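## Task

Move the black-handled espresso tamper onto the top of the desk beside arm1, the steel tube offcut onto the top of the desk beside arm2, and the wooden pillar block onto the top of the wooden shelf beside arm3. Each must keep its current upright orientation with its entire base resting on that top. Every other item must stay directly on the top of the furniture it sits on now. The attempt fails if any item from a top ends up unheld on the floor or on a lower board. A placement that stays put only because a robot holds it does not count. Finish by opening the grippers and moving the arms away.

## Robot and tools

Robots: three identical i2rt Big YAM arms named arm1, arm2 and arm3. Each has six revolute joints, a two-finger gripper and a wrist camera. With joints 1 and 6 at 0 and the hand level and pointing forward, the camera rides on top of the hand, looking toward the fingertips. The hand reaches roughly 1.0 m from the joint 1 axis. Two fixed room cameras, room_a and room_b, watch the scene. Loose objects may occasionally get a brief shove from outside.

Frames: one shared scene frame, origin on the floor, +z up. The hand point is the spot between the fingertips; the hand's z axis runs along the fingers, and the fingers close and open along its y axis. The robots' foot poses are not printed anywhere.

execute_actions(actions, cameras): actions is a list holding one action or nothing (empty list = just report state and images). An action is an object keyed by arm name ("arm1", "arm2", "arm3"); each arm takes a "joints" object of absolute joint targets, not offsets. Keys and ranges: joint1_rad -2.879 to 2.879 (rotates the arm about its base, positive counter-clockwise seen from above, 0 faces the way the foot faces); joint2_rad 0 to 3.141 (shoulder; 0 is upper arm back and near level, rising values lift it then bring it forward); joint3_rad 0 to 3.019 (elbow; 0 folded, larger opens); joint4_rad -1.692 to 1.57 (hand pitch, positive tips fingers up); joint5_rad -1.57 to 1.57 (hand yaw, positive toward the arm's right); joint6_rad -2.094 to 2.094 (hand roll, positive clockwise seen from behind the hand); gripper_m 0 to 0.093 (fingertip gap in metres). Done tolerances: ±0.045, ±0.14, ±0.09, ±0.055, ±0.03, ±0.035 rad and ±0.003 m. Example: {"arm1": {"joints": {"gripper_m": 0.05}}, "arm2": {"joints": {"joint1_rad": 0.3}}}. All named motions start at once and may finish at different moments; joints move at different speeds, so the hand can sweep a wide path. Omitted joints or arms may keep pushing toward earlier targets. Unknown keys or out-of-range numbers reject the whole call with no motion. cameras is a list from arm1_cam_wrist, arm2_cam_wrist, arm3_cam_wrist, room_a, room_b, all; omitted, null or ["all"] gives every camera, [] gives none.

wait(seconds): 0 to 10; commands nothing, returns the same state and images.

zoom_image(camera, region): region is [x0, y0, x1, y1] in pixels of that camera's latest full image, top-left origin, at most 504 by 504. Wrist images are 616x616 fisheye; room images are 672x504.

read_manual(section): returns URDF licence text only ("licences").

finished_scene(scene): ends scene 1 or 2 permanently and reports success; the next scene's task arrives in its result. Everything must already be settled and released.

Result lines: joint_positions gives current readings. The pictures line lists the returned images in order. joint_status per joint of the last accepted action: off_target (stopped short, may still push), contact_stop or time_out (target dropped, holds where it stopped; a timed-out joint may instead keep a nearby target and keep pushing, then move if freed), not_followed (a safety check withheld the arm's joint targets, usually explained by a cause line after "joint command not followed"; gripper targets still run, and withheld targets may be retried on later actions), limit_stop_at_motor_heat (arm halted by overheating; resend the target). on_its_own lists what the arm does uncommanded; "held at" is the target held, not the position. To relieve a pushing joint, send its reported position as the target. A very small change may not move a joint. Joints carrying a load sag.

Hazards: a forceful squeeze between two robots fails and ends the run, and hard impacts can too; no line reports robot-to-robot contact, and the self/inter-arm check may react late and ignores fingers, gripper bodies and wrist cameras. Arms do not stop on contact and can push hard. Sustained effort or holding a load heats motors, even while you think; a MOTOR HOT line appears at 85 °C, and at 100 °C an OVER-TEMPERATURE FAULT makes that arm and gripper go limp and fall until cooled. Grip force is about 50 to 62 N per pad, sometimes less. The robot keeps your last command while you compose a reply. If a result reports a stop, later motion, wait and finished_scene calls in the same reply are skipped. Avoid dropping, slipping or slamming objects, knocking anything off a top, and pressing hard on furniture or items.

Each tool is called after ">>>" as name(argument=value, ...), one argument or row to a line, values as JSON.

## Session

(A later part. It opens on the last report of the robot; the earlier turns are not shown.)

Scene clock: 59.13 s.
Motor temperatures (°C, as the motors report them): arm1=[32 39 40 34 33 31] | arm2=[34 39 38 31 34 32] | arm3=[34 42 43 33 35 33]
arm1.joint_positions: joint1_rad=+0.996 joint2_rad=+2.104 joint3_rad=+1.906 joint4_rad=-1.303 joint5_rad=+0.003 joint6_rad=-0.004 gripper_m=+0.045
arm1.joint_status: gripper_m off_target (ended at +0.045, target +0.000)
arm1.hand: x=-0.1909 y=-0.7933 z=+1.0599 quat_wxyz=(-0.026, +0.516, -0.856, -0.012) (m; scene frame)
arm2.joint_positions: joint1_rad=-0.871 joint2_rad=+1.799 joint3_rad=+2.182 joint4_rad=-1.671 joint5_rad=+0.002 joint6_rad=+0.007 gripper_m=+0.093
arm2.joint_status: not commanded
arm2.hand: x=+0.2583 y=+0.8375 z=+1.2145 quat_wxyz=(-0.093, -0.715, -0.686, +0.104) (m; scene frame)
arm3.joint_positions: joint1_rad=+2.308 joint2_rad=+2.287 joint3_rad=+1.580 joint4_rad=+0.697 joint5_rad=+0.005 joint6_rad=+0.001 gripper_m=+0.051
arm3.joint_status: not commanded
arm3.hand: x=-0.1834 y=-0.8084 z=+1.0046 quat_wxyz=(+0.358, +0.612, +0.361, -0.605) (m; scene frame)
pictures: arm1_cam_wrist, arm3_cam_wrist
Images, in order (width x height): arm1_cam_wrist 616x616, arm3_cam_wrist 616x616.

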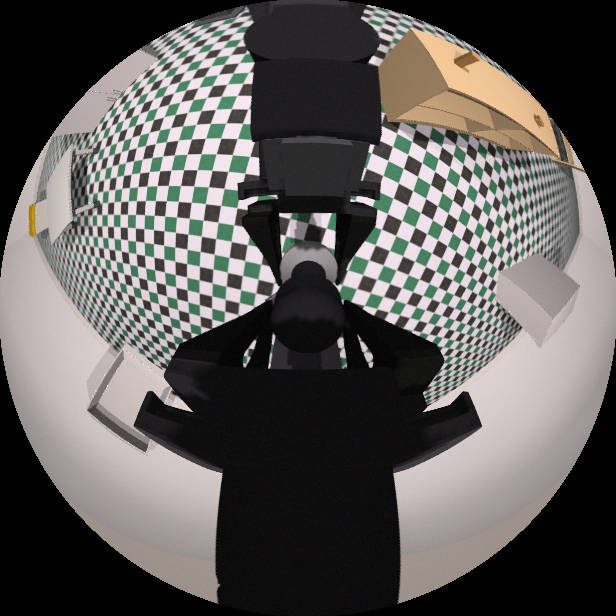

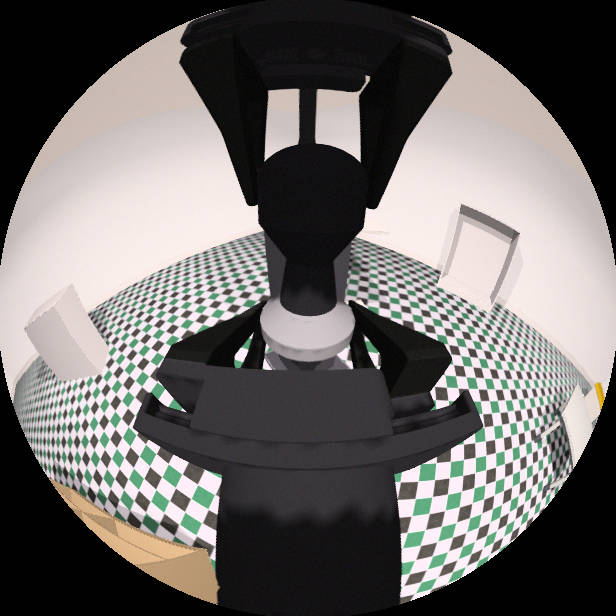

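>>> execute_actions(
  actions=[
    {"arm1":{"joints":{"joint2_rad":2.07,"joint3_rad":1.93}},"arm3":{"joints":{"gripper_m":0.093,"joint2_rad":2.3,"joint3_rad":1.58}}},
  ],
  cameras=[],
)

>>> execute_actions(
  actions=[
    {"arm3":{"joints":{"joint2_rad":2.1,"joint3_rad":1.1,"joint4_rad":1.0}}},
  ],
  cameras=[],
)

>>> execute_actions(
  actions=[
    {"arm1":{"joints":{"joint1_rad":-2.23}}},
  ],
  cameras=[],
)

>>> execute_actions(
  actions=[
    {"arm1":{"joints":{"joint2_rad":2.22,"joint3_rad":1.53,"joint4_rad":-0.75}}},
  ],
  cameras=["arm1_cam_wrist","arm3_cam_wrist"],
)

>>> execute_actions(
  actions=[
    {"arm1":{"joints":{"joint2_rad":2.275,"joint4_rad":-0.71}}},
  ],
  cameras=["arm1_cam_wrist"],
)

Scene clock: 60.40 s.
Motor temperatures (°C, as the motors report them): arm1=[32 40 40 34 33 31] | arm2=[34 39 38 31 34 32] | arm3=[34 42 43 33 35 33]
arm1.joint_positions: joint1_rad=+0.996 joint2_rad=+2.104 joint3_rad=+1.906 joint4_rad=-1.303 joint5_rad=+0.003 joint6_rad=-0.004 gripper_m=+0.045
arm1.joint_status: all done
arm1.hand: x=-0.1910 y=-0.7931 z=+1.0604 quat_wxyz=(-0.026, +0.516, -0.856, -0.012) (m; scene frame)
arm2.joint_positions: joint1_rad=-0.871 joint2_rad=+1.799 joint3_rad=+2.182 joint4_rad=-1.671 joint5_rad=+0.002 joint6_rad=+0.007 gripper_m=+0.093
arm2.joint_status: not commanded
arm2.hand: x=+0.2583 y=+0.8375 z=+1.2145 quat_wxyz=(-0.093, -0.715, -0.686, +0.104) (m; scene frame)
arm3.joint_positions: joint1_rad=+2.308 joint2_rad=+2.287 joint3_rad=+1.580 joint4_rad=+0.697 joint5_rad=+0.005 joint6_rad=+0.002 gripper_m=+0.093
arm3.joint_status: all done
arm3.hand: x=-0.1834 y=-0.8084 z=+1.0046 quat_wxyz=(+0.358, +0.613, +0.361, -0.605) (m; scene frame)
pictures: none
No camera images: the call's "cameras" was empty. Leave "cameras" out to get every camera's image.

Scene clock: 61.67 s.
Motor temperatures (°C, as the motors report them): arm1=[32 40 40 34 33 31] | arm2=[34 39 38 31 34 32] | arm3=[34 42 43 33 35 33]
arm1.joint_positions: joint1_rad=+0.996 joint2_rad=+2.104 joint3_rad=+1.906 joint4_rad=-1.303 joint5_rad=+0.003 joint6_rad=-0.004 gripper_m=+0.045
arm1.joint_status: not commanded
arm1.hand: x=-0.1910 y=-0.7931 z=+1.0604 quat_wxyz=(-0.026, +0.516, -0.856, -0.012) (m; scene frame)
arm2.joint_positions: joint1_rad=-0.871 joint2_rad=+1.799 joint3_rad=+2.182 joint4_rad=-1.671 joint5_rad=+0.002 joint6_rad=+0.007 gripper_m=+0.093
arm2.joint_status: not commanded
arm2.hand: x=+0.2583 y=+0.8375 z=+1.2145 quat_wxyz=(-0.093, -0.715, -0.686, +0.104) (m; scene frame)
arm3.joint_positions: joint1_rad=+2.308 joint2_rad=+2.078 joint3_rad=+1.103 joint4_rad=+0.988 joint5_rad=+0.005 joint6_rad=+0.002 gripper_m=+0.093
arm3.joint_status: all done
arm3.hand: x=-0.1199 y=-0.6922 z=+1.0001 quat_wxyz=(+0.362, +0.605, +0.356, -0.613) (m; scene frame)
pictures: none
No camera images: the call's "cameras" was empty. Leave "cameras" out to get every camera's image.

Scene clock: 64.60 s.
Motor temperatures (°C, as the motors report them): arm1=[32 40 40 34 33 31] | arm2=[34 39 38 31 34 32] | arm3=[34 42 42 33 35 33]
arm1.joint_positions: joint1_rad=-2.236 joint2_rad=+2.104 joint3_rad=+1.906 joint4_rad=-1.280 joint5_rad=+0.004 joint6_rad=-0.004 gripper_m=+0.045
arm1.joint_status: all done
arm1.hand: x=-0.8731 y=-1.9383 z=+1.0772 quat_wxyz=(-0.025, -0.878, -0.476, +0.046) (m; scene frame)
arm2.joint_positions: joint1_rad=-0.871 joint2_rad=+1.799 joint3_rad=+2.182 joint4_rad=-1.671 joint5_rad=+0.002 joint6_rad=+0.007 gripper_m=+0.093
arm2.joint_status: not commanded
arm2.hand: x=+0.2583 y=+0.8375 z=+1.2145 quat_wxyz=(-0.093, -0.715, -0.686, +0.104) (m; scene frame)
arm3.joint_positions: joint1_rad=+2.308 joint2_rad=+2.078 joint3_rad=+1.103 joint4_rad=+0.988 joint5_rad=+0.005 joint6_rad=+0.002 gripper_m=+0.093
arm3.joint_status: not commanded
arm3.hand: x=-0.1199 y=-0.6922 z=+1.0001 quat_wxyz=(+0.362, +0.605, +0.356, -0.613) (m; scene frame)
pictures: none
No camera images: the call's "cameras" was empty. Leave "cameras" out to get every camera's image.

Scene clock: 66.10 s.
Motor temperatures (°C, as the motors report them): arm1=[32 40 40 34 33 31] | arm2=[34 39 38 31 34 32] | arm3=[34 41 42 33 35 33]
arm1.joint_positions: joint1_rad=-2.236 joint2_rad=+2.246 joint3_rad=+1.495 joint4_rad=-0.762 joint5_rad=+0.004 joint6_rad=-0.004 gripper_m=+0.045
arm1.joint_status: all done
arm1.hand: x=-0.8381 y=-1.8869 z=+0.8518 quat_wxyz=(-0.017, -0.879, -0.476, +0.031) (m; scene frame)
arm2.joint_positions: joint1_rad=-0.871 joint2_rad=+1.799 joint3_rad=+2.182 joint4_rad=-1.671 joint5_rad=+0.002 joint6_rad=+0.007 gripper_m=+0.093
arm2.joint_status: not commanded
arm2.hand: x=+0.2583 y=+0.8375 z=+1.2145 quat_wxyz=(-0.093, -0.715, -0.686, +0.104) (m; scene frame)
arm3.joint_positions: joint1_rad=+2.308 joint2_rad=+2.078 joint3_rad=+1.103 joint4_rad=+0.988 joint5_rad=+0.005 joint6_rad=+0.002 gripper_m=+0.093
arm3.joint_status: not commanded
arm3.hand: x=-0.1199 y=-0.6922 z=+1.0001 quat_wxyz=(+0.362, +0.605, +0.356, -0.613) (m; scene frame)
pictures: arm1_cam_wrist, arm3_cam_wrist
Images, in order (width x height): arm1_cam_wrist 616x616, arm3_cam_wrist 616x616.

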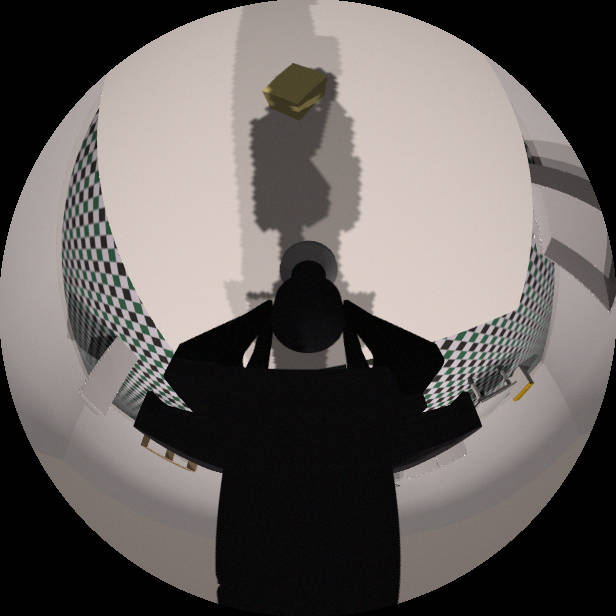

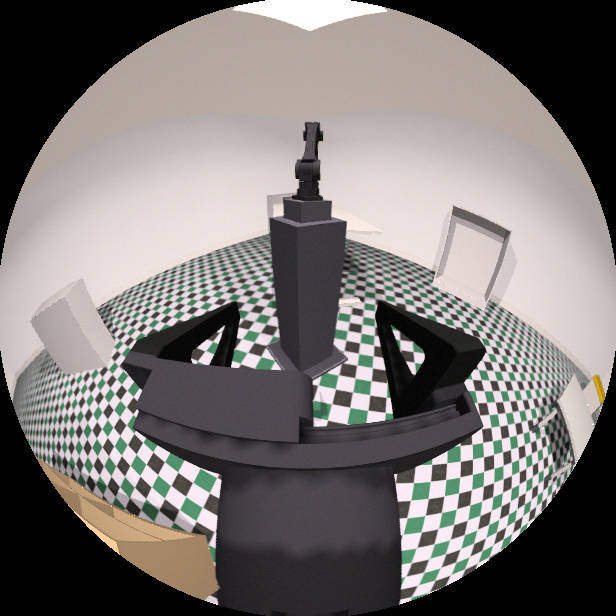

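Scene clock: 67.03 s.
Motor temperatures (°C, as the motors report them): arm1=[32 40 39 34 33 31] | arm2=[34 39 38 31 34 32] | arm3=[34 41 42 33 35 33]
arm1.joint_positions: joint1_rad=-2.236 joint2_rad=+2.298 joint3_rad=+1.495 joint4_rad=-0.723 joint5_rad=+0.004 joint6_rad=-0.004 gripper_m=+0.045
arm1.joint_status: all done
arm1.hand: x=-0.8358 y=-1.8836 z=+0.8219 quat_wxyz=(-0.014, -0.879, -0.476, +0.025) (m; scene frame)
arm2.joint_positions: joint1_rad=-0.871 joint2_rad=+1.799 joint3_rad=+2.182 joint4_rad=-1.671 joint5_rad=+0.002 joint6_rad=+0.007 gripper_m=+0.093
arm2.joint_status: not commanded
arm2.hand: x=+0.2583 y=+0.8375 z=+1.2145 quat_wxyz=(-0.093, -0.715, -0.686, +0.104) (m; scene frame)
arm3.joint_positions: joint1_rad=+2.308 joint2_rad=+2.078 joint3_rad=+1.103 joint4_rad=+0.988 joint5_rad=+0.005 joint6_rad=+0.002 gripper_m=+0.093
arm3.joint_status: not commanded
arm3.hand: x=-0.1199 y=-0.6922 z=+1.0001 quat_wxyz=(+0.362, +0.605, +0.356, -0.613) (m; scene frame)
pictures: arm1_cam_wrist
Images, in order (width x height): arm1_cam_wrist 616x616.

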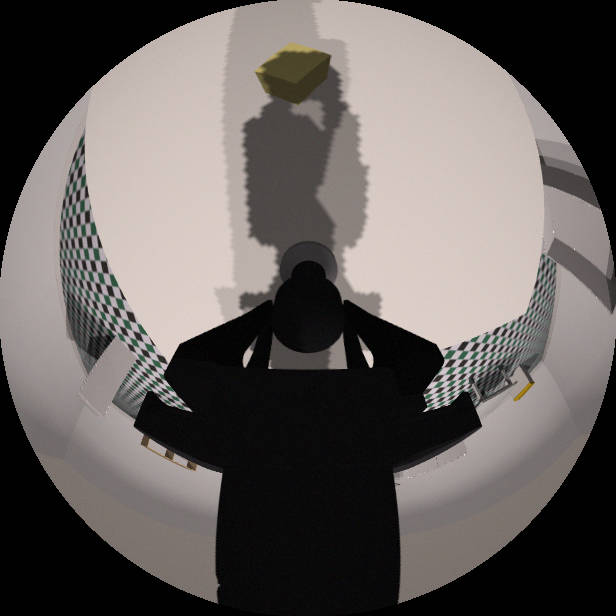

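>>> execute_actions(
  actions=[
    {"arm1":{"joints":{"joint2_rad":2.325,"joint4_rad":-0.65}}},
  ],
  cameras=[],
)

>>> execute_actions(
  actions=[
    {"arm1":{"joints":{"joint2_rad":2.36}}},
  ],
  cameras=["arm1_cam_wrist"],
)

Scene clock: 67.83 s.
Motor temperatures (°C, as the motors report them): arm1=[32 40 39 34 33 31] | arm2=[34 39 38 31 34 32] | arm3=[34 41 42 33 35 33]
arm1.joint_positions: joint1_rad=-2.236 joint2_rad=+2.327 joint3_rad=+1.496 joint4_rad=-0.663 joint5_rad=+0.004 joint6_rad=-0.004 gripper_m=+0.045
arm1.joint_status: all done
arm1.hand: x=-0.8394 y=-1.8891 z=+0.8060 quat_wxyz=(-0.021, -0.878, -0.476, +0.039) (m; scene frame)
arm2.joint_positions: joint1_rad=-0.871 joint2_rad=+1.799 joint3_rad=+2.182 joint4_rad=-1.671 joint5_rad=+0.002 joint6_rad=+0.007 gripper_m=+0.093
arm2.joint_status: not commanded
arm2.hand: x=+0.2583 y=+0.8375 z=+1.2145 quat_wxyz=(-0.093, -0.715, -0.686, +0.104) (m; scene frame)
arm3.joint_positions: joint1_rad=+2.308 joint2_rad=+2.078 joint3_rad=+1.103 joint4_rad=+0.988 joint5_rad=+0.005 joint6_rad=+0.002 gripper_m=+0.093
arm3.joint_status: not commanded
arm3.hand: x=-0.1199 y=-0.6922 z=+1.0001 quat_wxyz=(+0.362, +0.605, +0.356, -0.613) (m; scene frame)
pictures: none
No camera images: the call's "cameras" was empty. Leave "cameras" out to get every camera's image.

Scene clock: 68.33 s.
Motor temperatures (°C, as the motors report them): arm1=[32 40 39 34 33 31] | arm2=[34 39 38 31 34 32] | arm3=[34 41 42 33 35 33]
arm1.joint_positions: joint1_rad=-2.236 joint2_rad=+2.328 joint3_rad=+1.496 joint4_rad=-0.662 joint5_rad=+0.004 joint6_rad=-0.004 gripper_m=+0.045
arm1.joint_status: all done
arm1.hand: x=-0.8394 y=-1.8891 z=+0.8056 quat_wxyz=(-0.021, -0.878, -0.476, +0.039) (m; scene frame)
arm2.joint_positions: joint1_rad=-0.871 joint2_rad=+1.799 joint3_rad=+2.182 joint4_rad=-1.671 joint5_rad=+0.002 joint6_rad=+0.007 gripper_m=+0.093
arm2.joint_status: not commanded
arm2.hand: x=+0.2583 y=+0.8375 z=+1.2145 quat_wxyz=(-0.093, -0.715, -0.686, +0.104) (m; scene frame)
arm3.joint_positions: joint1_rad=+2.308 joint2_rad=+2.078 joint3_rad=+1.103 joint4_rad=+0.988 joint5_rad=+0.005 joint6_rad=+0.002 gripper_m=+0.093
arm3.joint_status: not commanded
arm3.hand: x=-0.1199 y=-0.6922 z=+1.0001 quat_wxyz=(+0.362, +0.605, +0.356, -0.613) (m; scene frame)
pictures: arm1_cam_wrist
Images, in order (width x height): arm1_cam_wrist 616x616.

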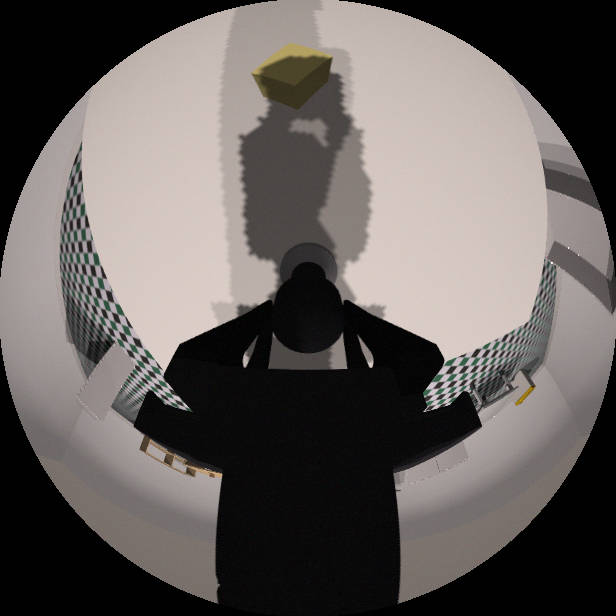

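>>> execute_actions(
  actions=[
    {"arm1":{"joints":{"joint2_rad":2.3,"gripper_m":0.093}}},
  ],
  cameras=[],
)

>>> execute_actions(
  actions=[
    {"arm1":{"joints":{"joint2_rad":2.05,"joint4_rad":-0.95}}},
  ],
  cameras=["arm1_cam_wrist","room_a"],
)

Scene clock: 69.17 s.
Motor temperatures (°C, as the motors report them): arm1=[32 40 39 34 33 31] | arm2=[34 39 38 31 34 32] | arm3=[34 41 42 33 35 33]
arm1.joint_positions: joint1_rad=-2.236 joint2_rad=+2.321 joint3_rad=+1.496 joint4_rad=-0.662 joint5_rad=+0.004 joint6_rad=-0.004 gripper_m=+0.093
arm1.joint_status: all done
arm1.hand: x=-0.8404 y=-1.8907 z=+0.8094 quat_wxyz=(-0.023, -0.878, -0.476, +0.041) (m; scene frame)
arm2.joint_positions: joint1_rad=-0.871 joint2_rad=+1.799 joint3_rad=+2.182 joint4_rad=-1.671 joint5_rad=+0.002 joint6_rad=+0.007 gripper_m=+0.093
arm2.joint_status: not commanded
arm2.hand: x=+0.2583 y=+0.8375 z=+1.2145 quat_wxyz=(-0.093, -0.715, -0.686, +0.104) (m; scene frame)
arm3.joint_positions: joint1_rad=+2.308 joint2_rad=+2.078 joint3_rad=+1.103 joint4_rad=+0.988 joint5_rad=+0.005 joint6_rad=+0.002 gripper_m=+0.093
arm3.joint_status: not commanded
arm3.hand: x=-0.1199 y=-0.6922 z=+1.0001 quat_wxyz=(+0.362, +0.605, +0.356, -0.613) (m; scene frame)
pictures: none
No camera images: the call's "cameras" was empty. Leave "cameras" out to get every camera's image.

Scene clock: 70.50 s.
Motor temperatures (°C, as the motors report them): arm1=[32 40 39 34 33 31] | arm2=[34 39 38 31 34 32] | arm3=[34 41 42 33 35 33]
arm1.joint_positions: joint1_rad=-2.236 joint2_rad=+2.051 joint3_rad=+1.502 joint4_rad=-0.940 joint5_rad=+0.004 joint6_rad=-0.004 gripper_m=+0.093
arm1.joint_status: all done
arm1.hand: x=-0.8367 y=-1.8838 z=+0.9649 quat_wxyz=(-0.023, -0.878, -0.476, +0.041) (m; scene frame)
arm2.joint_positions: joint1_rad=-0.871 joint2_rad=+1.799 joint3_rad=+2.182 joint4_rad=-1.671 joint5_rad=+0.002 joint6_rad=+0.007 gripper_m=+0.093
arm2.joint_status: not commanded
arm2.hand: x=+0.2583 y=+0.8375 z=+1.2145 quat_wxyz=(-0.093, -0.715, -0.686, +0.104) (m; scene frame)
arm3.joint_positions: joint1_rad=+2.308 joint2_rad=+2.078 joint3_rad=+1.103 joint4_rad=+0.988 joint5_rad=+0.005 joint6_rad=+0.002 gripper_m=+0.093
arm3.joint_status: not commanded
arm3.hand: x=-0.1199 y=-0.6922 z=+1.0001 quat_wxyz=(+0.362, +0.605, +0.356, -0.613) (m; scene frame)
pictures: arm1_cam_wrist, room_a
Images, in order (width x height): arm1_cam_wrist 616x616, room_a 672x504.

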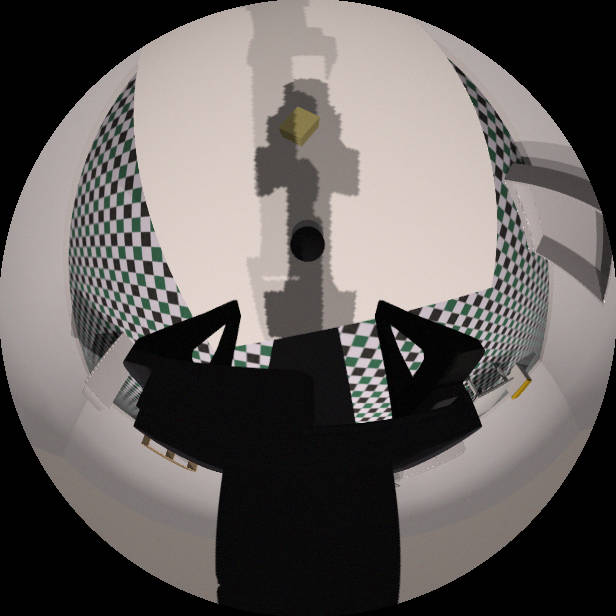

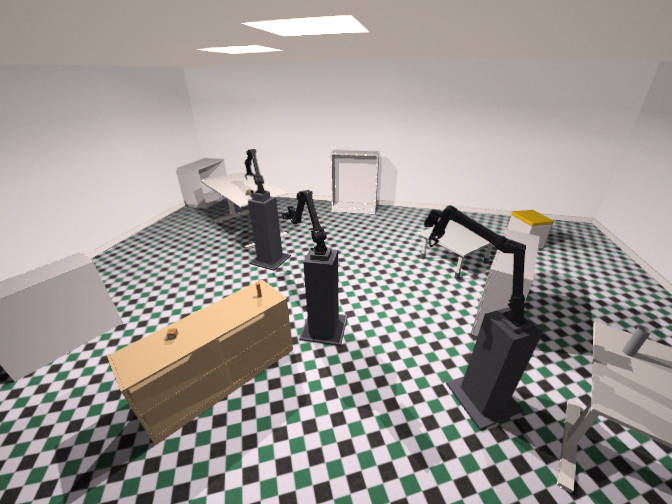

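>>> finished_scene(
  scene=2,
)

The scene is finished: the task was done.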